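# Place shelf board from cart onto wall brackets

## Task

Take the shelf board off the cart, set it level across both wall brackets and slide it back until it meets the wall. Either robot or both may do it. Afterwards open the grippers and move away. The board must stay in place on its own, without any robot holding it. No robot may tip over or be left leaning.

## Robot and tools

ROBOTS. Two identical Hello Robot Stretch 3 units, r1 and r2. Each has a two-wheel differential base (0.33 m long, 0.34 m wide, passive omni wheel at the rear), a lift on a mast, and one telescoping arm that sticks out to the robot's RIGHT side, ending in a wrist (yaw, pitch, roll) and a two-finger gripper. The base cannot drive sideways; to move the gripper forward or back you drive the base. A turn on the spot pivots about the point midway between the drive wheels, 0.05 m behind the front edge. With the arm in and the wrist folded, the sweep radius is 0.28 m.

FRAMES. Base frame: origin on the floor between the drive wheels, x forward, y left, z up. hand_pose is reported in this frame, at the point where closed fingertips meet; with all wrist joints at zero its x axis points up, y back toward the mast, z toward the robot's rear. Odometry frame = base frame at scene start; heading is positive to the left, range -3.142 to 3.142. Each robot reports in its own frames, so only images, lidar_m, wrist_depth_mm and head_depth_mm show where robots are relative to each other.

execute_actions. Argument "actions" is a list holding exactly one action (or empty, which just returns state and images). The action is an object keyed by robot name "r1" and/or "r2". Under each name: "base", "joints", optional "contact_limits". "base" holds exactly one command: {"translate_m": d}, a relative drive of d metres from the base's last reported position, forward positive, -1 to 1; or {"rotate_rad": d}, a relative turn, counter-clockwise (left) positive, -3.2 to 3.2. "joints" holds absolute targets by name: lift_m 0 to 1.1 (arm height); arm_m 0 to 0.52 (extension); wrist_yaw_rad -1.345 to 4.42 (0 along the arm, positive toward the robot's front, 3.0 folded over the base); wrist_pitch_rad -1.57 to 0.451 (0 level, negative tips fingers down); wrist_roll_rad -2.911 to 2.911 (0 fingers side by side); gripper_m -0.089 to 0.179 (larger is wider; the real fingertip gap is smaller, by about 0.007 nearly closed and 0.025 wide open); head_pan_rad -3.953 to 1.73 (0 forward, positive left, -1.57 looks along the arm); head_tilt_rad -1.53 to 0.419 (negative down). "contact_limits" takes {"arm_m": effort %} from 1 to 100: the arm stops (contact_stop) when its effort reaches that level; lower is gentler but too low stops at once. All motions in an action start together; each action lasts at most 15 s. Optional "cameras": list of names (r1_head_camera, r1_nav_camera, r1_wrist_camera, r2_head_camera, r2_nav_camera, r2_wrist_camera, or "all"); omitted or null gives all, [] gives none. Any unknown key or out-of-range value rejects the whole call and nothing moves. Anything left out of an action may still be driving toward an earlier target.

wait: {"seconds"} 0 to 10; commands nothing and returns state and images. zoom_image: {"camera", "region": [x0, y0, x1, y1]} in pixels from the top-left of that camera's latest full image, at most 504x504. finished_scene: {"scene"} with the current scene's number; irreversible, and the goal must already hold. If a call reports a stop, later calls in the same reply are skipped.

RESULT LINES. base_status / joint_status: how each motion ended: "done" (for the base: wheels turned the commanded amount, slip included), "off_target" (resting away from target, may still push), "contact_stop", "time_out", "torque_fault" (after these the old target is dropped). on_its_own covers things not commanded this call; its "held at" is the held target, not the actual position. An arm or lift that contact-stops goes slack until commanded again; a slack lift can sag under load. Base, wrist and head have no contact stop. motor_effort is % of max, positive toward higher joint values, bracket = peak during the action; readings carry fixed bias and noise. A rest effort outside its normal range suggests pushing or carrying. lidar_m: 12 distances in metres from the base origin, 30-degree sectors, 1st straight ahead, counter-clockwise (4th left, 7th behind, 10th right), scanning a plane 0.17 m above the floor, range 0.15 to 12, "-" nothing; sees the other robot, not clear objects. wrist_depth_mm (45-1000) and head_depth_mm (280-4000, image sideways) are 7x7 grids of median depth from the top-left. base_tilt in degrees (forward/right positive) has a fixed error up to about 4 degrees. turned_by_wheels and turned_by_imu give turn since last result.

GRIPPER. Grip by commanding gripper_m under the object's width; release by commanding at least 0.02 above where the fingers made contact. Neither status nor reading proves a hold. Overly hard squeezing triggers a stall guard that can let things slip; send a different value to re-squeeze.

SPEED. With lift_m under 0.30, arm_m under 0.03 and wrist_yaw_rad above 2.54 the base reaches 0.30 m/s and 1.9 rad/s; otherwise 0.10 m/s and 0.63 rad/s.

AVOID. Robot-to-robot pressing fails the run; once bases touch, even millimetres more is too much. Two robots carrying one board will drift apart by up to 2.5 cm per metre, which strains the load and can tip a robot. Fold or unfold the wrist only with lift_m 0.32 to 0.95, wrist_pitch_rad -0.4, roll near 0; after folding, lift may go to 0.25. With yaw below -0.4 keep pitch at -0.5 or lower. Pushing into something rigid with the gripper above about 0.45 m, or pushing again after a contact stop, can tip the robot; so can driving while holding something fixed, or snagging furniture (especially reversing). If tilted, reverse in small steps, pull the gripper free, and lower lift_m to about 0.2. Long hard pushing makes a wrist servo go limp for 10 s. Avoid drops, slams and hard hits; loose objects may get nudged occasionally. The robot holds the last command while you think.

Each tool is called after ">>>" as name(argument=value, ...), one argument or row to a line, values as JSON.

## Session

>>> execute_actions(
  actions=[],
)

Scene clock: 0.00 s.
r1.base_odometry: x=+0.000 y=+0.000 heading=+0.000 (m, m, rad; r1's odometry frame)
r1.turned_by_wheels: +0.000 (rad since the last result)
r1.turned_by_imu: +0.000 (rad since the last result)
r1.base_tilt: forward=-0.2 right=-1.7 (deg)
r1.lidar_m: 1.16 1.16 1.35 2.37 7.00 4.12 3.62 1.62 0.95 0.83 0.83 0.97
r1.head_depth_mm: 1289 1285 1280 1270 1262 1249 1245 / 1252 1240 1235 1229 1215 1208 1202 / 1203 1206 1194 1190 1184 1170 1168 / 1181 1166 1163 1150 1151 1141 1137 / 1136 1138 1118 1118 1124 1096 1101 / 1107 1099 1093 1088 1081 1072 1067 / 1081 1073 1064 1059 1048 1048 1039
r1.base_status: not commanded
r1.joint_positions: lift_m=+0.346 arm_m=-0.002 wrist_yaw_rad=+2.880 wrist_pitch_rad=-0.515 wrist_roll_rad=-0.001 gripper_m=+0.037 head_pan_rad=+0.016 head_tilt_rad=-0.011
r1.joint_status: not commanded
r1.motor_effort: left_wheel=+0 right_wheel=-1 lift_m=+29 arm_m=-1 wrist_yaw_rad=+0 wrist_pitch_rad=+5 wrist_roll_rad=-1 gripper_m=+0 head_pan_rad=+1 head_tilt_rad=+3 (%)
r1.hand_pose: x=+0.0334 y=+0.0614 z=+0.3380 quat_wxyz=(+0.268, +0.701, +0.090, +0.655) (m; r1's base frame)
r1.wrist_depth_mm: - - - - - - 928 / - - - - - - 954 / - 933 935 897 922 897 846 / 760 - 752 723 740 722 720 / 629 - 635 624 618 619 598 / 544 543 - 535 539 523 522 / 478 489 - 465 452 462 455
r2.base_odometry: x=+0.000 y=+0.000 heading=+0.000 (m, m, rad; r2's odometry frame)
r2.turned_by_wheels: +0.000 (rad since the last result)
r2.turned_by_imu: +0.000 (rad since the last result)
r2.base_tilt: forward=-0.5 right=-1.1 (deg)
r2.lidar_m: 1.36 2.35 6.97 4.21 3.61 2.54 1.46 1.25 1.26 1.36 1.17 1.17
r2.head_depth_mm: 1186 1182 1182 1187 1178 1180 1187 / 1295 1284 1278 1292 1272 1283 1276 / 1407 1405 1399 1389 1399 1379 1403 / 1534 1521 1529 1531 1533 1521 1539 / 1683 1695 1697 1694 1705 1702 1697 / 1779 1936 1931 1909 1898 1910 1904 / 1745 2186 2172 2178 2191 2187 2165
r2.base_status: not commanded
r2.joint_positions: lift_m=+0.521 arm_m=+0.001 wrist_yaw_rad=+2.843 wrist_pitch_rad=-0.549 wrist_roll_rad=-0.014 gripper_m=+0.037 head_pan_rad=-0.015 head_tilt_rad=-0.013
r2.joint_status: not commanded
r2.motor_effort: left_wheel=+0 right_wheel=+0 lift_m=+27 arm_m=+0 wrist_yaw_rad=+0 wrist_pitch_rad=+6 wrist_roll_rad=+0 gripper_m=+1 head_pan_rad=+0 head_tilt_rad=+1 (%)
r2.hand_pose: x=+0.0393 y=+0.0511 z=+0.5054 quat_wxyz=(+0.291, +0.697, +0.091, +0.650) (m; r2's base frame)
r2.wrist_depth_mm: - - - - - - - / - - - - - - - / - - - - - - - / 912 948 944 975 - - - / 783 - 830 823 843 881 884 / 681 - - 725 731 739 757 / 609 610 622 634 625 657 658
pictures: r1_head_camera (sideways: a quarter turn clockwise sets it upright), r1_nav_camera (sideways: a quarter turn counterclockwise sets it upright), r1_wrist_camera, r2_head_camera (sideways: a quarter turn clockwise sets it upright), r2_nav_camera (sideways: a quarter turn counterclockwise sets it upright), r2_wrist_camera
Images, in order (width x height): r1_head_camera 896x504, r1_nav_camera 672x504, r1_wrist_camera 644x364, r2_head_camera 896x504, r2_nav_camera 672x504, r2_wrist_camera 644x364.

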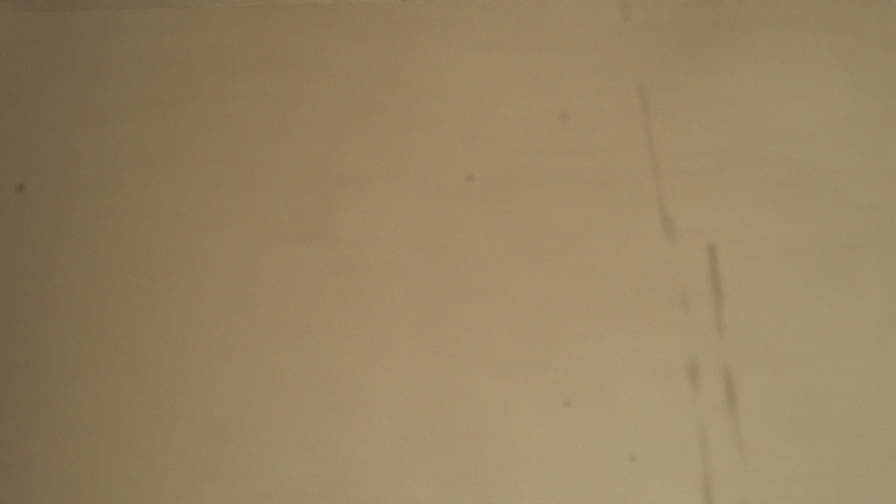

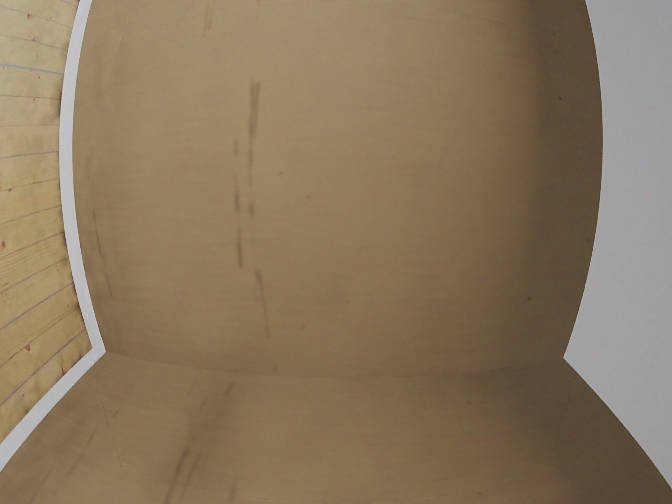

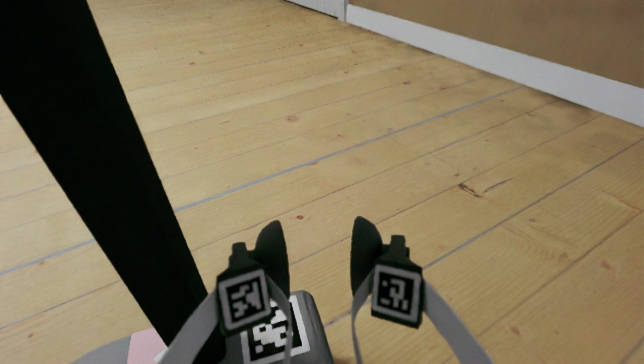

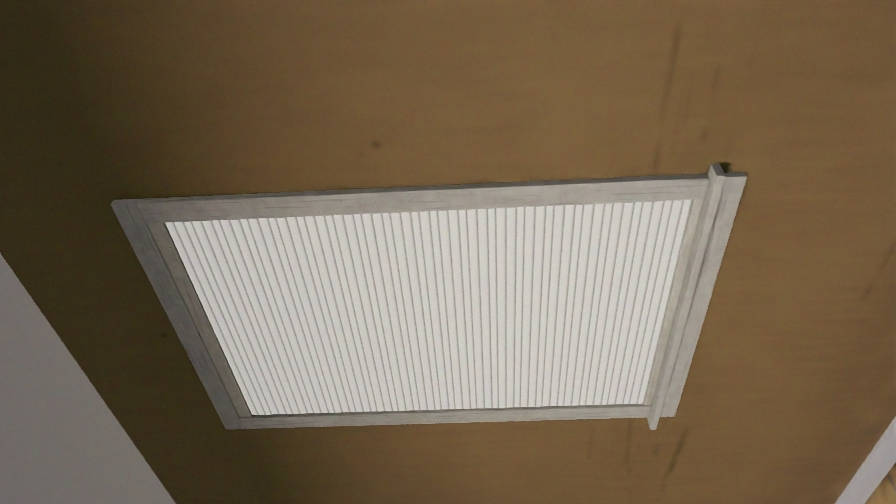

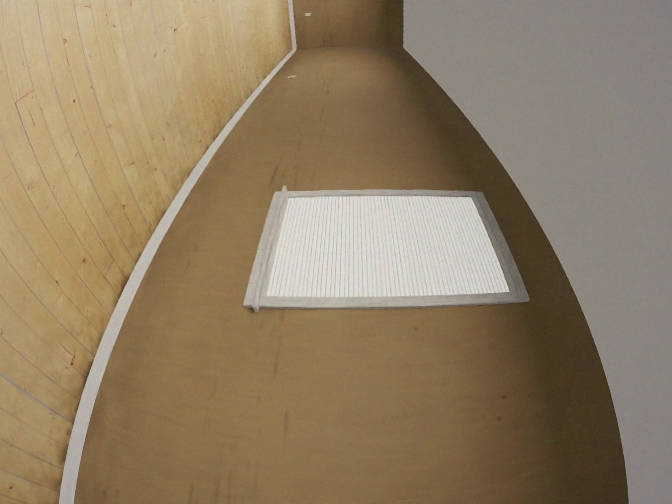

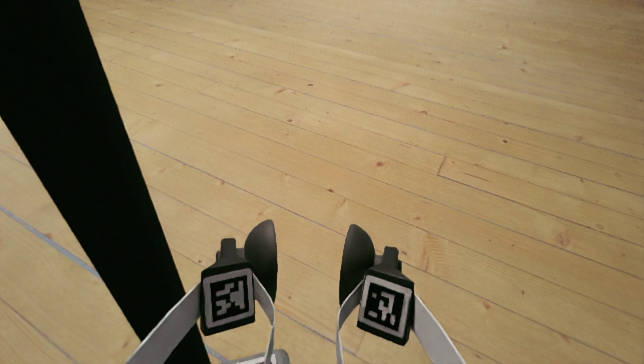

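>>> execute_actions(
  actions=[
    {"r1":{"joints":{"head_pan_rad":1.7,"head_tilt_rad":-0.4}},"r2":{"joints":{"head_pan_rad":1.5,"head_tilt_rad":-0.4}}},
  ],
  cameras=["r1_head_camera","r1_nav_camera","r2_head_camera","r2_nav_camera"],
)

Scene clock: 1.53 s.
r1.base_odometry: x=+0.000 y=+0.000 heading=+0.000 (m, m, rad; r1's odometry frame)
r1.turned_by_wheels: +0.000 (rad since the last result)
r1.turned_by_imu: +0.000 (rad since the last result)
r1.base_tilt: forward=-0.2 right=-1.7 (deg)
r1.lidar_m: 1.16 1.16 1.36 2.37 7.02 4.12 3.62 1.62 0.95 0.83 0.83 0.97
r1.head_depth_mm: 2193 2223 2286 2334 2291 1837 1484 / 2759 2813 2885 2993 2421 1844 1488 / 3616 3758 3601 3370 2461 1847 1500 / - - - 3619 2474 1868 1485 / - - - 3535 2463 1854 1491 / - - - 3624 2433 1860 1495 / - - - 3664 2489 1859 1542
r1.base_status: not commanded
r1.joint_positions: lift_m=+0.346 arm_m=-0.002 wrist_yaw_rad=+2.880 wrist_pitch_rad=-0.515 wrist_roll_rad=-0.001 gripper_m=+0.037 head_pan_rad=+1.693 head_tilt_rad=-0.395
r1.joint_status: all done
r1.motor_effort: left_wheel=+0(1) right_wheel=-1(1) lift_m=+29(29) arm_m=-1(0) wrist_yaw_rad=+0(0) wrist_pitch_rad=+5(5) wrist_roll_rad=+0(0) gripper_m=+0(0) head_pan_rad=+4(52) head_tilt_rad=-2(34) (%)
r1.hand_pose: x=+0.0334 y=+0.0614 z=+0.3380 quat_wxyz=(+0.268, +0.701, +0.090, +0.655) (m; r1's base frame)
r1.wrist_depth_mm: - - - - - - 882 / - - - - - - 942 / - 933 939 917 917 895 870 / 752 - 751 741 721 730 730 / 639 - 633 630 628 611 601 / 541 536 - 542 535 524 517 / 477 490 - 466 453 459 452
r2.base_odometry: x=+0.000 y=+0.000 heading=+0.000 (m, m, rad; r2's odometry frame)
r2.turned_by_wheels: +0.000 (rad since the last result)
r2.turned_by_imu: +0.000 (rad since the last result)
r2.base_tilt: forward=-0.4 right=-1.1 (deg)
r2.lidar_m: 1.36 2.35 7.00 4.20 3.62 2.53 1.46 1.26 1.25 1.36 1.17 1.17
r2.head_depth_mm: - - - 3746 2478 1845 1452 / - - - 3885 2495 1846 1474 / - - - 3802 2464 1858 1474 / - - - 3826 2529 1859 1483 / - - - 3921 2508 1868 1477 / - - - - 2542 1858 1473 / 3675 3836 - - 2558 1889 1499
r2.base_status: not commanded
r2.joint_positions: lift_m=+0.521 arm_m=+0.001 wrist_yaw_rad=+2.843 wrist_pitch_rad=-0.549 wrist_roll_rad=-0.014 gripper_m=+0.037 head_pan_rad=+1.493 head_tilt_rad=-0.395
r2.joint_status: all done
r2.motor_effort: left_wheel=+0(0) right_wheel=+0(0) lift_m=+28(28) arm_m=+0(0) wrist_yaw_rad=+1(0) wrist_pitch_rad=+6(6) wrist_roll_rad=+0(0) gripper_m=+1(1) head_pan_rad=+3(35) head_tilt_rad=-2(20) (%)
r2.hand_pose: x=+0.0393 y=+0.0511 z=+0.5054 quat_wxyz=(+0.291, +0.697, +0.091, +0.650) (m; r2's base frame)
r2.wrist_depth_mm: - - - - - - - / - - - - - - - / - - - - - - - / 891 950 951 988 - - - / 778 - 824 843 850 863 872 / 686 - - 716 737 754 748 / 601 617 622 634 625 653 663
pictures: r1_head_camera (sideways: a quarter turn clockwise sets it upright), r1_nav_camera (sideways: a quarter turn counterclockwise sets it upright), r2_head_camera (sideways: a quarter turn clockwise sets it upright), r2_nav_camera (sideways: a quarter turn counterclockwise sets it upright)
Images, in order (width x height): r1_head_camera 896x504, r1_nav_camera 672x504, r2_head_camera 896x504, r2_nav_camera 672x504.

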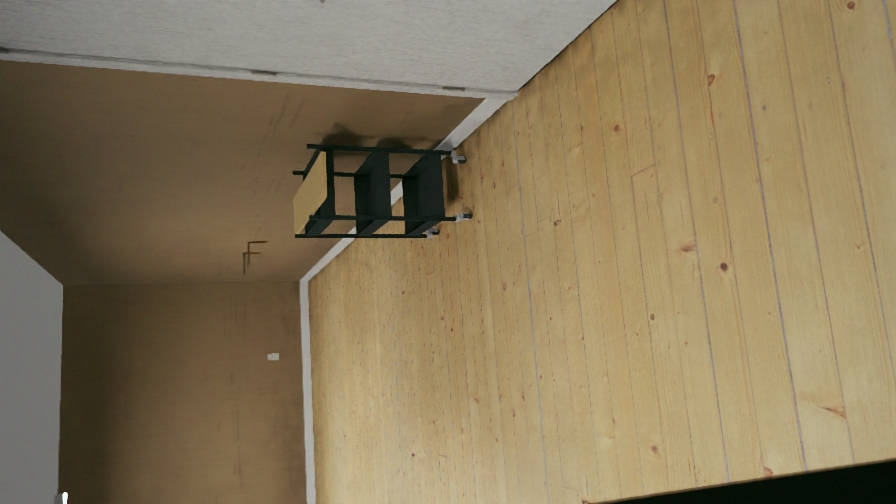

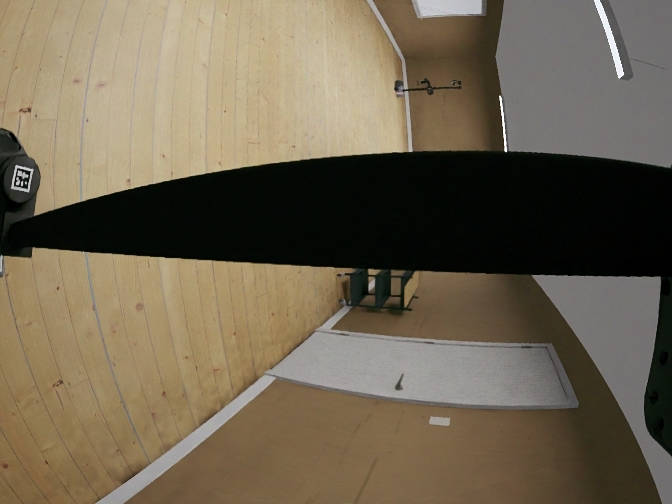

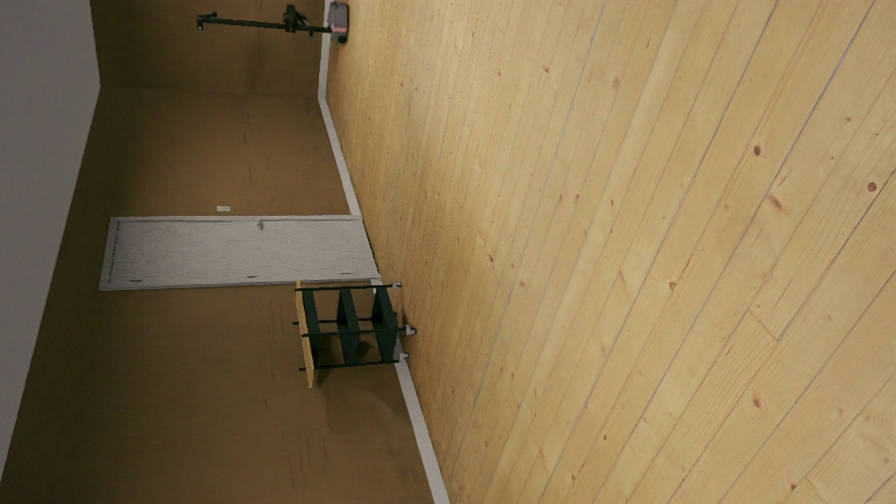

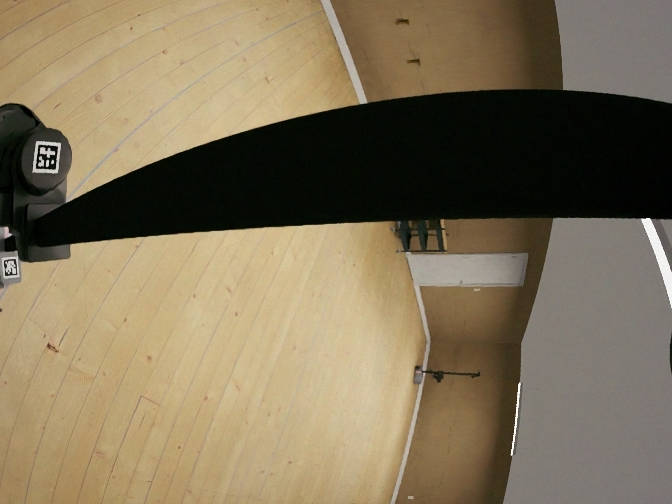

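>>> execute_actions(
  actions=[
    {"r1":{"base":{"rotate_rad":1.83},"joints":{"lift_m":0.28,"head_pan_rad":-0.3,"head_tilt_rad":-0.3}},"r2":{"base":{"rotate_rad":1.57},"joints":{"lift_m":0.28,"wrist_pitch_rad":-0.45,"head_pan_rad":0.0,"head_tilt_rad":-0.2}}},
  ],
  cameras=["r1_head_camera","r2_head_camera","r2_nav_camera"],
)

Scene clock: 6.37 s.
r1.base_odometry: x=+0.000 y=+0.000 heading=+1.830 (m, m, rad; r1's odometry frame)
r1.turned_by_wheels: +1.830 (rad since the last result)
r1.turned_by_imu: +1.821 (rad since the last result)
r1.base_tilt: forward=-0.1 right=-1.7 (deg)
r1.lidar_m: 3.21 5.08 3.74 3.15 1.17 0.86 0.83 0.86 1.18 1.16 1.20 1.66
r1.head_depth_mm: 1689 1736 1760 1834 1891 1881 1618 / 1942 1997 2054 2131 2212 2052 1615 / 2336 2431 2486 2594 2585 2049 1629 / 2949 3077 3205 3260 2872 2050 1642 / 3684 - - 3644 2869 2061 1618 / - - - - 2911 2070 1626 / - - - - 2897 2077 1629
r1.base_status: done
r1.joint_positions: lift_m=+0.280 arm_m=-0.002 wrist_yaw_rad=+2.880 wrist_pitch_rad=-0.516 wrist_roll_rad=-0.001 gripper_m=+0.037 head_pan_rad=-0.293 head_tilt_rad=-0.309
r1.joint_status: all done
r1.motor_effort: left_wheel=-2(12) right_wheel=+1(10) lift_m=+22(23) arm_m=+0(0) wrist_yaw_rad=+0(0) wrist_pitch_rad=+6(6) wrist_roll_rad=+0(0) gripper_m=+0(0) head_pan_rad=-5(51) head_tilt_rad=+6(19) (%)
r1.hand_pose: x=+0.0333 y=+0.0612 z=+0.2717 quat_wxyz=(+0.268, +0.701, +0.090, +0.655) (m; r1's base frame)
r1.wrist_depth_mm: - - - - - - - / - - - - - - - / - 815 816 790 762 762 736 / 653 - 637 629 636 627 610 / 550 - 553 529 539 533 521 / 470 - - 457 470 445 445 / - - - 409 393 397 388
r2.base_odometry: x=+0.000 y=+0.000 heading=+1.570 (m, m, rad; r2's odometry frame)
r2.turned_by_wheels: +1.570 (rad since the last result)
r2.turned_by_imu: +1.553 (rad since the last result)
r2.base_tilt: forward=-0.4 right=-1.1 (deg)
r2.lidar_m: 4.21 3.62 2.57 1.46 1.25 1.26 1.37 1.18 1.17 1.35 2.32 7.14
r2.head_depth_mm: 2749 - - - 3587 2399 1774 / 2740 - - - 3645 2426 1780 / 2664 - - - 3765 2413 1773 / 2674 - - - 3747 2428 1782 / 2625 - - - 3801 2456 1796 / 2622 - - - 3892 2484 1827 / 2589 3712 3715 3861 3784 2474 1829
r2.base_status: done
r2.joint_positions: lift_m=+0.280 arm_m=+0.001 wrist_yaw_rad=+2.843 wrist_pitch_rad=-0.469 wrist_roll_rad=-0.014 gripper_m=+0.037 head_pan_rad=+0.007 head_tilt_rad=-0.211
r2.joint_status: all done
r2.motor_effort: left_wheel=-2(12) right_wheel=+2(7) lift_m=+25(27) arm_m=-1(0) wrist_yaw_rad=+1(1) wrist_pitch_rad=+9(7) wrist_roll_rad=+0(0) gripper_m=+0(0) head_pan_rad=-2(33) head_tilt_rad=+5(14) (%)
r2.hand_pose: x=+0.0427 y=+0.0623 z=+0.2815 quat_wxyz=(+0.265, +0.699, +0.062, +0.661) (m; r2's base frame)
r2.wrist_depth_mm: - - - - - - - / - - - - - - - / - 839 851 896 915 958 987 / - 666 674 694 699 743 760 / 524 552 578 568 584 594 611 / 461 - - 483 501 505 510 / - - - 420 420 434 442
pictures: r1_head_camera (sideways: a quarter turn clockwise sets it upright), r2_head_camera (sideways: a quarter turn clockwise sets it upright), r2_nav_camera (sideways: a quarter turn counterclockwise sets it upright)
Images, in order (width x height): r1_head_camera 896x504, r2_head_camera 896x504, r2_nav_camera 672x504.

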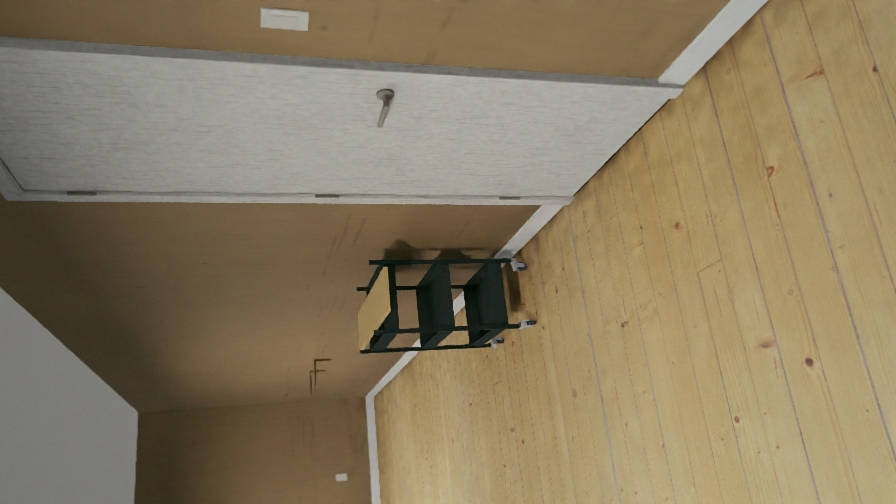

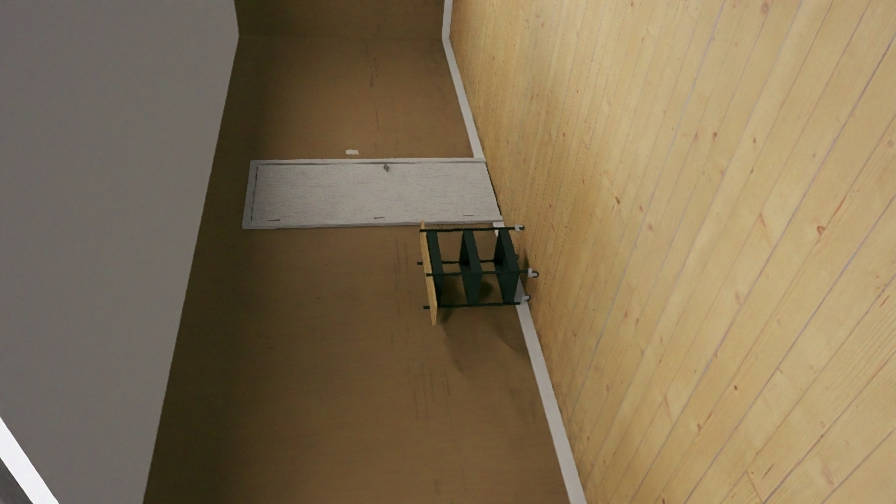

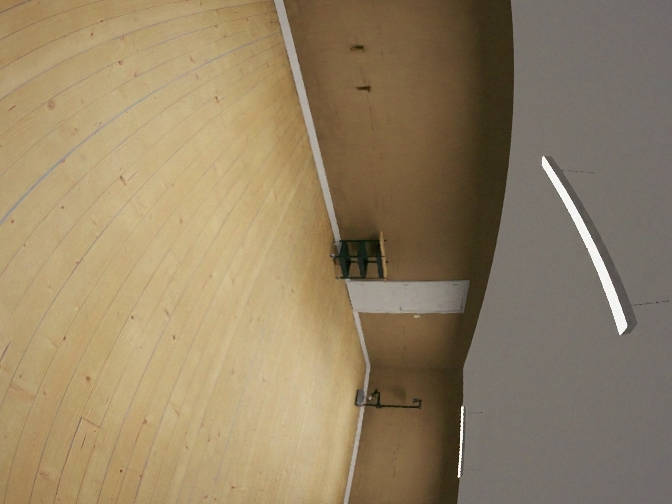

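>>> execute_actions(
  actions=[
    {"r1":{"base":{"rotate_rad":0.17}},"r2":{"base":{"translate_m":1.0}}},
  ],
  cameras=[],
)

>>> execute_actions(
  actions=[
    {"r1":{"base":{"translate_m":1.0}},"r2":{"base":{"translate_m":1.0}}},
  ],
  cameras=[],
)

>>> execute_actions(
  actions=[
    {"r1":{"base":{"translate_m":1.0},"joints":{"head_pan_rad":-0.6,"head_tilt_rad":-0.4}},"r2":{"joints":{"head_pan_rad":0.5,"head_tilt_rad":-0.4}}},
  ],
  cameras=["r1_head_camera","r2_head_camera","r2_nav_camera"],
)

Scene clock: 11.80 s.
r1.base_odometry: x=+0.000 y=+0.000 heading=+2.000 (m, m, rad; r1's odometry frame)
r1.turned_by_wheels: +0.170 (rad since the last result)
r1.turned_by_imu: +0.170 (rad since the last result)
r1.base_tilt: forward=-0.1 right=-1.7 (deg)
r1.lidar_m: 6.18 4.44 3.63 1.97 1.02 0.83 0.83 0.92 1.17 1.16 1.28 2.01
r1.head_depth_mm: 2186 2248 2274 2366 2409 2062 1617 / 2795 2845 2923 3009 2730 2061 1609 / 3625 3866 3814 3634 2872 2072 1627 / - - - - 2899 2065 1617 / - - - - 2852 2052 1641 / - - - - 2941 2083 1616 / - - - - 2897 2070 1623
r1.base_status: done
r1.joint_positions: lift_m=+0.280 arm_m=-0.002 wrist_yaw_rad=+2.880 wrist_pitch_rad=-0.516 wrist_roll_rad=-0.001 gripper_m=+0.037 head_pan_rad=-0.293 head_tilt_rad=-0.309
r1.joint_status: not commanded
r1.motor_effort: left_wheel=-2(12) right_wheel=+1(7) lift_m=+23(22) arm_m=+0(1) wrist_yaw_rad=+0(0) wrist_pitch_rad=+5(5) wrist_roll_rad=+0(0) gripper_m=+0(0) head_pan_rad=-4(4) head_tilt_rad=+6(6) (%)
r1.hand_pose: x=+0.0333 y=+0.0612 z=+0.2717 quat_wxyz=(+0.268, +0.701, +0.090, +0.655) (m; r1's base frame)
r1.wrist_depth_mm: - - - - - - - / - - - - - - - / - 793 810 770 769 782 752 / 649 - 648 644 627 611 608 / 543 - 549 530 538 521 520 / 480 - - 464 460 453 448 / - - - 414 393 397 395
r2.base_odometry: x=+0.001 y=+1.000 heading=+1.570 (m, m, rad; r2's odometry frame)
r2.turned_by_wheels: +0.000 (rad since the last result)
r2.turned_by_imu: +0.008 (rad since the last result)
r2.base_tilt: forward=-0.4 right=-1.0 (deg)
r2.lidar_m: 3.38 2.90 2.90 2.28 1.97 1.96 2.18 1.88 1.88 2.17 3.74 5.90
r2.head_depth_mm: 2717 - - - 3610 2398 1775 / 2679 - - - 3681 2418 1767 / 2705 - - - 3738 2426 1785 / 2668 3873 - - 3569 2428 1777 / 2643 3533 3620 3707 3581 2452 1804 / 2630 3229 3287 3318 3370 2520 1814 / 2605 2982 2987 3068 3110 2503 1826
r2.base_status: done
r2.joint_positions: lift_m=+0.280 arm_m=+0.001 wrist_yaw_rad=+2.843 wrist_pitch_rad=-0.469 wrist_roll_rad=-0.014 gripper_m=+0.037 head_pan_rad=+0.007 head_tilt_rad=-0.210
r2.joint_status: not commanded
r2.motor_effort: left_wheel=-3(9) right_wheel=+2(7) lift_m=+25(24) arm_m=+0(0) wrist_yaw_rad=+0(0) wrist_pitch_rad=+9(9) wrist_roll_rad=+0(0) gripper_m=+1(0) head_pan_rad=-2(2) head_tilt_rad=+4(4) (%)
r2.hand_pose: x=+0.0428 y=+0.0624 z=+0.2816 quat_wxyz=(+0.264, +0.699, +0.062, +0.661) (m; r2's base frame)
r2.wrist_depth_mm: - - - - - - - / - - - - - - - / - 822 852 893 919 974 - / - 665 675 692 718 733 759 / 527 545 573 570 584 592 614 / 460 - - 490 497 503 512 / - - - 421 420 433 442
pictures: none
No camera images: the call's "cameras" was empty. Leave "cameras" out to get every camera's image.

Scene clock: 16.83 s.
r1.base_odometry: x=-0.416 y=+0.909 heading=+2.000 (m, m, rad; r1's odometry frame)
r1.turned_by_wheels: +0.000 (rad since the last result)
r1.turned_by_imu: +0.004 (rad since the last result)
r1.base_tilt: forward=-0.2 right=-1.7 (deg)
r1.lidar_m: 4.35 4.16 3.45 3.43 2.21 1.83 1.81 1.63 1.34 1.33 1.47 2.30
r1.head_depth_mm: 2566 2684 2701 2536 2442 2064 1614 / 3232 3302 3423 2767 2565 2054 1598 / - - - - 2873 2063 1635 / - - - - 2882 2055 1624 / - - - - 2888 2053 1620 / - - - - 2862 2083 1630 / - - - - 2840 2086 1629
r1.base_status: done
r1.joint_positions: lift_m=+0.280 arm_m=-0.002 wrist_yaw_rad=+2.880 wrist_pitch_rad=-0.516 wrist_roll_rad=-0.001 gripper_m=+0.037 head_pan_rad=-0.293 head_tilt_rad=-0.309
r1.joint_status: not commanded
r1.motor_effort: left_wheel=-2(10) right_wheel=+1(7) lift_m=+23(22) arm_m=+0(1) wrist_yaw_rad=+1(0) wrist_pitch_rad=+5(6) wrist_roll_rad=+0(0) gripper_m=+0(0) head_pan_rad=-4(4) head_tilt_rad=+6(7) (%)
r1.hand_pose: x=+0.0333 y=+0.0612 z=+0.2717 quat_wxyz=(+0.268, +0.701, +0.090, +0.655) (m; r1's base frame)
r1.wrist_depth_mm: - - - - - - - / - - - - - - - / - 804 796 777 791 761 739 / 652 - 646 624 632 623 610 / 552 - 555 534 536 517 514 / 463 - - 460 466 443 445 / - - - 412 391 396 394
r2.base_odometry: x=+0.002 y=+2.000 heading=+1.570 (m, m, rad; r2's odometry frame)
r2.turned_by_wheels: +0.000 (rad since the last result)
r2.turned_by_imu: +0.008 (rad since the last result)
r2.base_tilt: forward=-0.5 right=-1.1 (deg)
r2.lidar_m: 2.48 2.19 2.19 2.54 2.67 2.67 2.99 2.59 2.59 3.00 5.25 4.36
r2.head_depth_mm: 2737 - - - 3658 2389 1771 / 2671 3743 3809 - 3666 2419 1782 / 2693 3293 3358 3417 3456 2398 1792 / 2645 2933 3031 3049 2870 2438 1791 / 2548 2669 2720 2739 2781 2475 1809 / 2384 2404 2489 2568 2599 2485 1834 / 2193 2237 2274 2301 2353 2337 1817
r2.base_status: done
r2.joint_positions: lift_m=+0.280 arm_m=+0.001 wrist_yaw_rad=+2.843 wrist_pitch_rad=-0.468 wrist_roll_rad=-0.014 gripper_m=+0.037 head_pan_rad=+0.007 head_tilt_rad=-0.210
r2.joint_status: not commanded
r2.motor_effort: left_wheel=-3(9) right_wheel=+2(7) lift_m=+24(25) arm_m=-1(1) wrist_yaw_rad=+0(0) wrist_pitch_rad=+9(9) wrist_roll_rad=+0(0) gripper_m=+0(0) head_pan_rad=-2(2) head_tilt_rad=+3(2) (%)
r2.hand_pose: x=+0.0428 y=+0.0624 z=+0.2816 quat_wxyz=(+0.264, +0.699, +0.062, +0.661) (m; r2's base frame)
r2.wrist_depth_mm: - - - - - - - / - - - - - - - / - 820 868 894 924 944 - / - 660 676 697 715 738 760 / 522 554 569 565 585 605 606 / 460 - - 483 501 503 515 / - - - 421 418 436 445
pictures: none
No camera images: the call's "cameras" was empty. Leave "cameras" out to get every camera's image.

Scene clock: 21.87 s.
r1.base_odometry: x=-0.832 y=+1.819 heading=+2.000 (m, m, rad; r1's odometry frame)
r1.turned_by_wheels: +0.000 (rad since the last result)
r1.turned_by_imu: +0.004 (rad since the last result)
r1.base_tilt: forward=-0.1 right=-1.7 (deg)
r1.lidar_m: 3.33 3.97 3.28 3.25 3.41 2.81 2.80 1.84 1.50 1.49 1.57 2.67
r1.head_depth_mm: 1872 1951 2011 1799 1927 1778 1495 / 2106 2172 2279 1962 2010 1846 1487 / 2415 2529 2679 2803 2340 1823 1498 / 2831 3053 3241 3226 2447 1831 1493 / 3438 3628 - 3655 2435 1856 1499 / - - - 3650 2442 1855 1491 / - - - 3620 2476 1852 1494
r1.base_status: done
r1.joint_positions: lift_m=+0.280 arm_m=-0.002 wrist_yaw_rad=+2.880 wrist_pitch_rad=-0.516 wrist_roll_rad=-0.001 gripper_m=+0.037 head_pan_rad=-0.593 head_tilt_rad=-0.396
r1.joint_status: all done
r1.motor_effort: left_wheel=-3(10) right_wheel=+1(8) lift_m=+23(23) arm_m=+1(0) wrist_yaw_rad=+0(1) wrist_pitch_rad=+5(5) wrist_roll_rad=+0(0) gripper_m=+0(0) head_pan_rad=-4(32) head_tilt_rad=-2(16) (%)
r1.hand_pose: x=+0.0333 y=+0.0612 z=+0.2717 quat_wxyz=(+0.268, +0.701, +0.090, +0.655) (m; r1's base frame)
r1.wrist_depth_mm: - - - - - - - / - - - - - - - / - 822 798 787 786 776 754 / 642 - 635 642 633 622 603 / 551 - 539 531 537 524 520 / 473 - - 460 470 453 443 / - - - 415 391 394 394
r2.base_odometry: x=+0.002 y=+2.000 heading=+1.570 (m, m, rad; r2's odometry frame)
r2.turned_by_wheels: +0.000 (rad since the last result)
r2.turned_by_imu: +0.001 (rad since the last result)
r2.base_tilt: forward=-0.4 right=-1.0 (deg)
r2.lidar_m: 2.48 2.19 2.19 2.55 2.67 2.68 2.98 2.58 2.58 3.00 5.24 3.35
r2.head_depth_mm: 2199 2313 2505 2680 2466 1844 1477 / 2127 2229 2380 2567 2498 1857 1460 / 2050 2147 2285 2449 2503 1854 1477 / 1991 2101 2218 2357 2458 1846 1476 / 1913 2036 2151 2259 2381 1878 1486 / 1860 1956 2056 2211 2304 1882 1476 / 1806 1894 2000 2123 2243 1883 1489
r2.base_status: not commanded
r2.joint_positions: lift_m=+0.280 arm_m=+0.001 wrist_yaw_rad=+2.843 wrist_pitch_rad=-0.468 wrist_roll_rad=-0.014 gripper_m=+0.037 head_pan_rad=+0.493 head_tilt_rad=-0.395
r2.joint_status: all done
r2.motor_effort: left_wheel=-3(3) right_wheel=+2(2) lift_m=+24(24) arm_m=+0(0) wrist_yaw_rad=+0(1) wrist_pitch_rad=+9(9) wrist_roll_rad=+0(0) gripper_m=+0(0) head_pan_rad=+3(26) head_tilt_rad=-1(11) (%)
r2.hand_pose: x=+0.0428 y=+0.0624 z=+0.2816 quat_wxyz=(+0.264, +0.699, +0.062, +0.661) (m; r2's base frame)
r2.wrist_depth_mm: - - - - - - - / - - - - - - - / - 837 858 886 925 955 - / - 654 674 701 716 740 753 / 525 549 563 570 585 606 606 / 459 - - 483 497 511 512 / - - - 421 419 434 442
pictures: r1_head_camera (sideways: a quarter turn clockwise sets it upright), r2_head_camera (sideways: a quarter turn clockwise sets it upright), r2_nav_camera (sideways: a quarter turn counterclockwise sets it upright)
Images, in order (width x height): r1_head_camera 896x504, r2_head_camera 896x504, r2_nav_camera 672x504.

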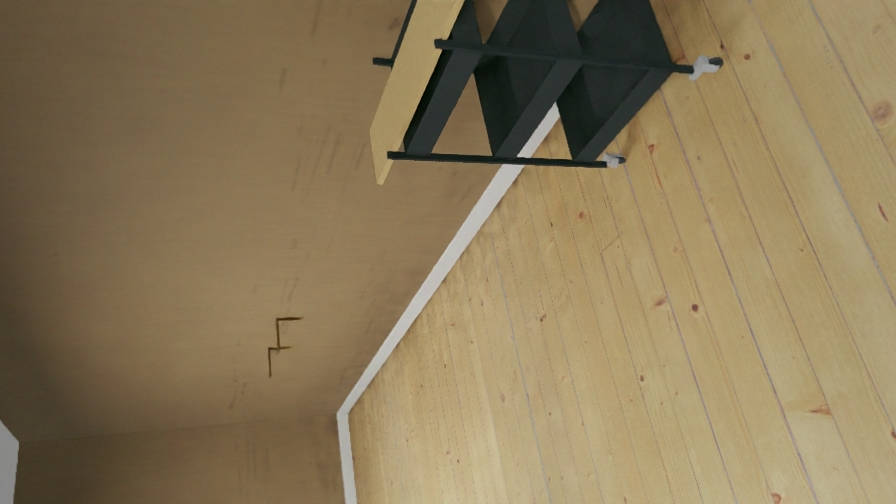

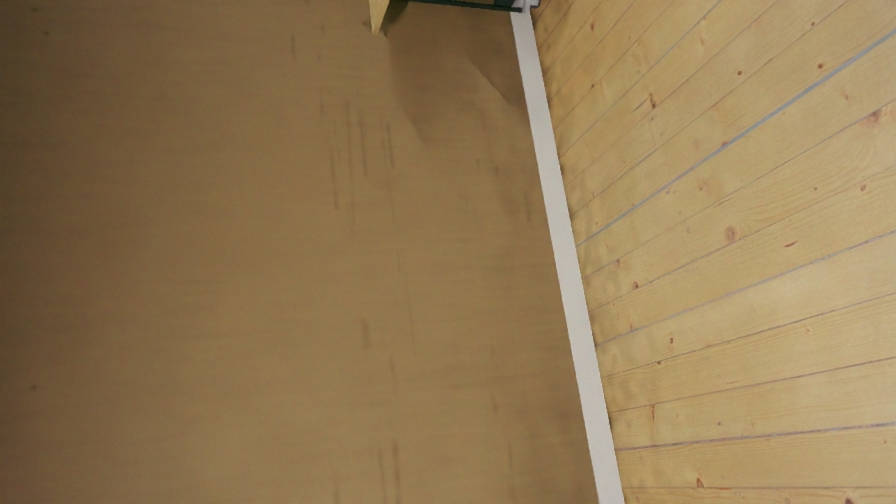

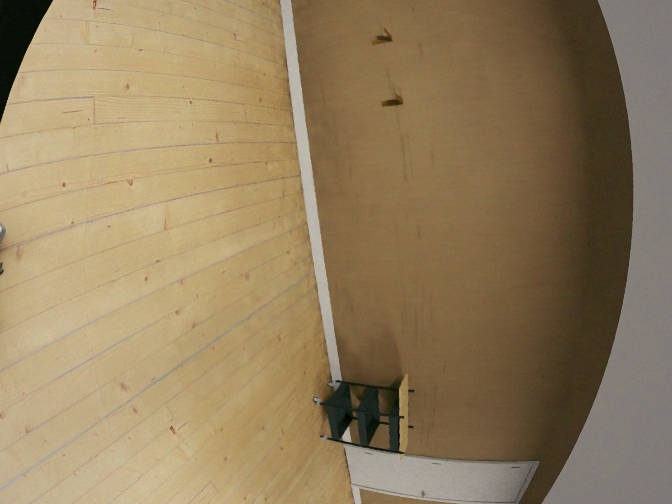

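>>> execute_actions(
  actions=[
    {"r1":{"base":{"rotate_rad":-0.17}},"r2":{"base":{"translate_m":0.7}}},
  ],
  cameras=[],
)

>>> execute_actions(
  actions=[
    {"r1":{"base":{"translate_m":0.7},"joints":{"head_pan_rad":-1.57,"head_tilt_rad":-0.5}},"r2":{"base":{"rotate_rad":2.36},"joints":{"head_pan_rad":-1.57,"head_tilt_rad":-0.3}}},
  ],
  cameras=["r1_head_camera","r2_head_camera","r2_nav_camera"],
)

Scene clock: 26.20 s.
r1.base_odometry: x=-0.832 y=+1.819 heading=+1.830 (m, m, rad; r1's odometry frame)
r1.turned_by_wheels: -0.170 (rad since the last result)
r1.turned_by_imu: -0.168 (rad since the last result)
r1.base_tilt: forward=-0.2 right=-1.7 (deg)
r1.lidar_m: 2.78 4.59 3.36 3.26 3.38 2.89 2.79 2.13 1.56 1.49 1.55 1.57
r1.head_depth_mm: 1592 1664 1726 1803 1922 1850 1499 / 1753 1805 1905 1937 2013 1844 1497 / 1920 2036 2149 1801 1986 1814 1495 / 2124 2288 2415 2084 2157 1863 1491 / 2455 2616 2817 3012 2454 1833 1490 / 2822 3073 3237 3378 2430 1868 1482 / 3290 3635 - 3670 2451 1871 1514
r1.base_status: done
r1.joint_positions: lift_m=+0.280 arm_m=-0.002 wrist_yaw_rad=+2.880 wrist_pitch_rad=-0.516 wrist_roll_rad=-0.001 gripper_m=+0.037 head_pan_rad=-0.593 head_tilt_rad=-0.396
r1.joint_status: not commanded
r1.motor_effort: left_wheel=+3(13) right_wheel=-3(5) lift_m=+23(23) arm_m=+1(0) wrist_yaw_rad=+0(1) wrist_pitch_rad=+5(6) wrist_roll_rad=+0(0) gripper_m=+0(0) head_pan_rad=-3(4) head_tilt_rad=-3(3) (%)
r1.hand_pose: x=+0.0333 y=+0.0612 z=+0.2717 quat_wxyz=(+0.268, +0.701, +0.090, +0.655) (m; r1's base frame)
r1.wrist_depth_mm: - - - - - - - / - - - - - - - / - 804 793 791 788 779 744 / 654 - 650 644 618 618 604 / 548 - 551 535 532 522 512 / 463 - - 454 464 445 446 / - - - 415 392 392 396
r2.base_odometry: x=+0.003 y=+2.700 heading=+1.570 (m, m, rad; r2's odometry frame)
r2.turned_by_wheels: +0.000 (rad since the last result)
r2.turned_by_imu: +0.006 (rad since the last result)
r2.base_tilt: forward=-0.5 right=-1.0 (deg)
r2.lidar_m: 1.78 1.70 1.70 1.97 3.18 3.17 3.56 3.09 3.09 3.62 5.64 2.79
r2.head_depth_mm: 1669 1792 1900 2015 2146 1832 1465 / 1618 1731 1844 1966 2137 1837 1473 / 1557 1677 1763 1887 2029 1850 1474 / 1531 1612 1710 1824 1940 1862 1478 / 1475 1567 1641 1757 1883 1892 1477 / 1427 1500 1601 1698 1814 1865 1479 / 1388 1470 1541 1634 1736 1825 1480
r2.base_status: done
r2.joint_positions: lift_m=+0.280 arm_m=+0.001 wrist_yaw_rad=+2.843 wrist_pitch_rad=-0.468 wrist_roll_rad=-0.014 gripper_m=+0.037 head_pan_rad=+0.493 head_tilt_rad=-0.396
r2.joint_status: not commanded
r2.motor_effort: left_wheel=-4(9) right_wheel=+2(7) lift_m=+25(25) arm_m=-1(0) wrist_yaw_rad=+1(1) wrist_pitch_rad=+9(9) wrist_roll_rad=+0(0) gripper_m=+0(0) head_pan_rad=+4(3) head_tilt_rad=-1(2) (%)
r2.hand_pose: x=+0.0428 y=+0.0624 z=+0.2816 quat_wxyz=(+0.264, +0.699, +0.062, +0.661) (m; r2's base frame)
r2.wrist_depth_mm: - - - - - - - / - - - - - - - / - 832 857 883 930 963 - / - 674 679 696 715 733 767 / 524 546 581 574 582 599 610 / 459 - - 483 497 505 515 / - - - 420 416 436 444
pictures: none
No camera images: the call's "cameras" was empty. Leave "cameras" out to get every camera's image.

Scene clock: 30.23 s.
r1.base_odometry: x=-1.011 y=+2.496 heading=+1.830 (m, m, rad; r1's odometry frame)
r1.turned_by_wheels: +0.000 (rad since the last result)
r1.turned_by_imu: +0.003 (rad since the last result)
r1.base_tilt: forward=-0.1 right=-1.7 (deg)
r1.lidar_m: 2.05 4.55 3.36 3.24 3.40 3.61 3.50 2.13 1.56 1.50 1.18 2.19
r1.head_depth_mm: 1286 1376 1502 1641 1792 1658 1373 / 1272 1372 1503 1618 1788 1679 1377 / 1279 1374 1481 1635 1782 1656 1374 / 1288 1375 1494 1636 1794 1665 1376 / 1284 1379 1490 1633 1767 1661 1375 / 1282 1375 1489 1613 1772 1660 1382 / 1273 1370 1476 1525 1696 1569 1375
r1.base_status: done
r1.joint_positions: lift_m=+0.280 arm_m=-0.002 wrist_yaw_rad=+2.880 wrist_pitch_rad=-0.516 wrist_roll_rad=-0.001 gripper_m=+0.037 head_pan_rad=-1.563 head_tilt_rad=-0.494
r1.joint_status: all done
r1.motor_effort: left_wheel=+2(15) right_wheel=-2(6) lift_m=+22(22) arm_m=+0(0) wrist_yaw_rad=+0(0) wrist_pitch_rad=+5(5) wrist_roll_rad=+0(0) gripper_m=+0(1) head_pan_rad=-4(51) head_tilt_rad=-4(17) (%)
r1.hand_pose: x=+0.0333 y=+0.0612 z=+0.2717 quat_wxyz=(+0.268, +0.701, +0.090, +0.655) (m; r1's base frame)
r1.wrist_depth_mm: - - - - - - - / - - - - - - - / - 816 794 791 760 783 750 / 664 - 640 642 629 611 605 / 558 - 558 538 538 525 515 / 473 - - 457 470 449 451 / - - - 414 389 396 398
r2.base_odometry: x=+0.003 y=+2.700 heading=-2.354 (m, m, rad; r2's odometry frame)
r2.turned_by_wheels: +2.360 (rad since the last result)
r2.turned_by_imu: +2.327 (rad since the last result)
r2.base_tilt: forward=-0.5 right=-1.1 (deg)
r2.lidar_m: 3.17 3.29 3.20 3.09 3.20 4.38 2.09 1.82 1.76 1.70 1.77 2.40
r2.head_depth_mm: 1490 1557 1628 1707 1801 1894 1595 / 1482 1533 1621 1715 1800 1866 1592 / 1477 1547 1611 1685 1786 1872 1595 / 1474 1546 1618 1687 1775 1864 1611 / 1470 1538 1616 1695 1762 1837 1616 / 1476 1531 1615 1690 1772 1869 1622 / 1467 1533 1603 1672 1764 1860 1622
r2.base_status: done
r2.joint_positions: lift_m=+0.280 arm_m=+0.001 wrist_yaw_rad=+2.843 wrist_pitch_rad=-0.468 wrist_roll_rad=-0.014 gripper_m=+0.037 head_pan_rad=-1.563 head_tilt_rad=-0.309
r2.joint_status: all done
r2.motor_effort: left_wheel=-3(13) right_wheel=+2(9) lift_m=+24(24) arm_m=-1(0) wrist_yaw_rad=+0(0) wrist_pitch_rad=+9(9) wrist_roll_rad=+0(0) gripper_m=+0(0) head_pan_rad=-2(33) head_tilt_rad=+4(13) (%)
r2.hand_pose: x=+0.0428 y=+0.0624 z=+0.2816 quat_wxyz=(+0.264, +0.699, +0.062, +0.661) (m; r2's base frame)
r2.wrist_depth_mm: - - - - - - - / - - - - - - - / - 847 872 902 938 946 - / - 659 680 694 710 727 771 / 522 551 570 574 585 596 613 / 462 - - 485 500 506 522 / - - - 419 420 439 442
pictures: r1_head_camera (sideways: a quarter turn clockwise sets it upright), r2_head_camera (sideways: a quarter turn clockwise sets it upright), r2_nav_camera (sideways: a quarter turn counterclockwise sets it upright)
Images, in order (width x height): r1_head_camera 896x504, r2_head_camera 896x504, r2_nav_camera 672x504.

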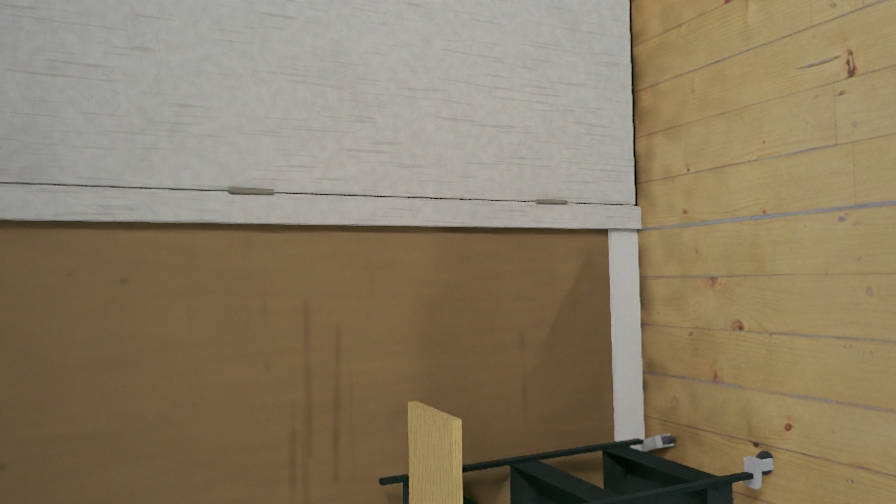

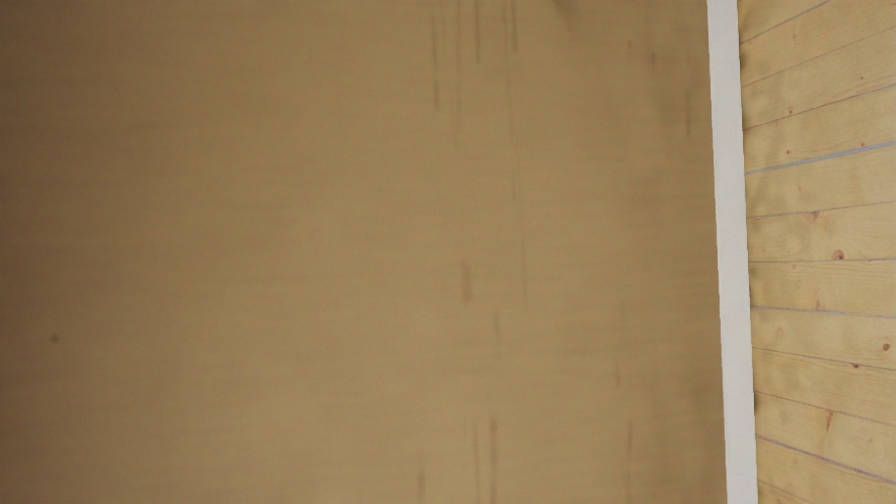

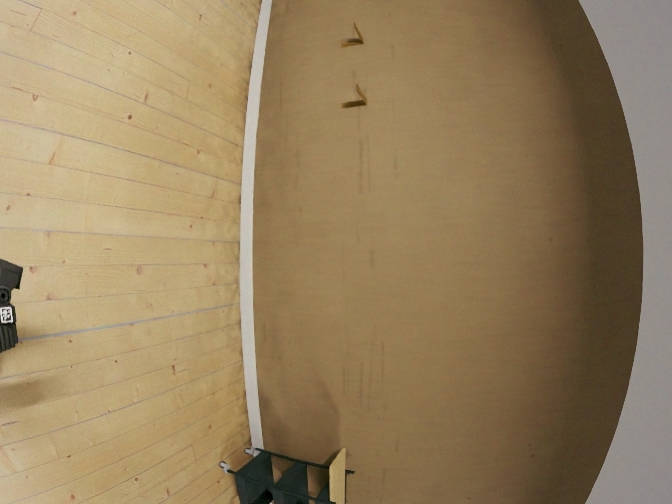

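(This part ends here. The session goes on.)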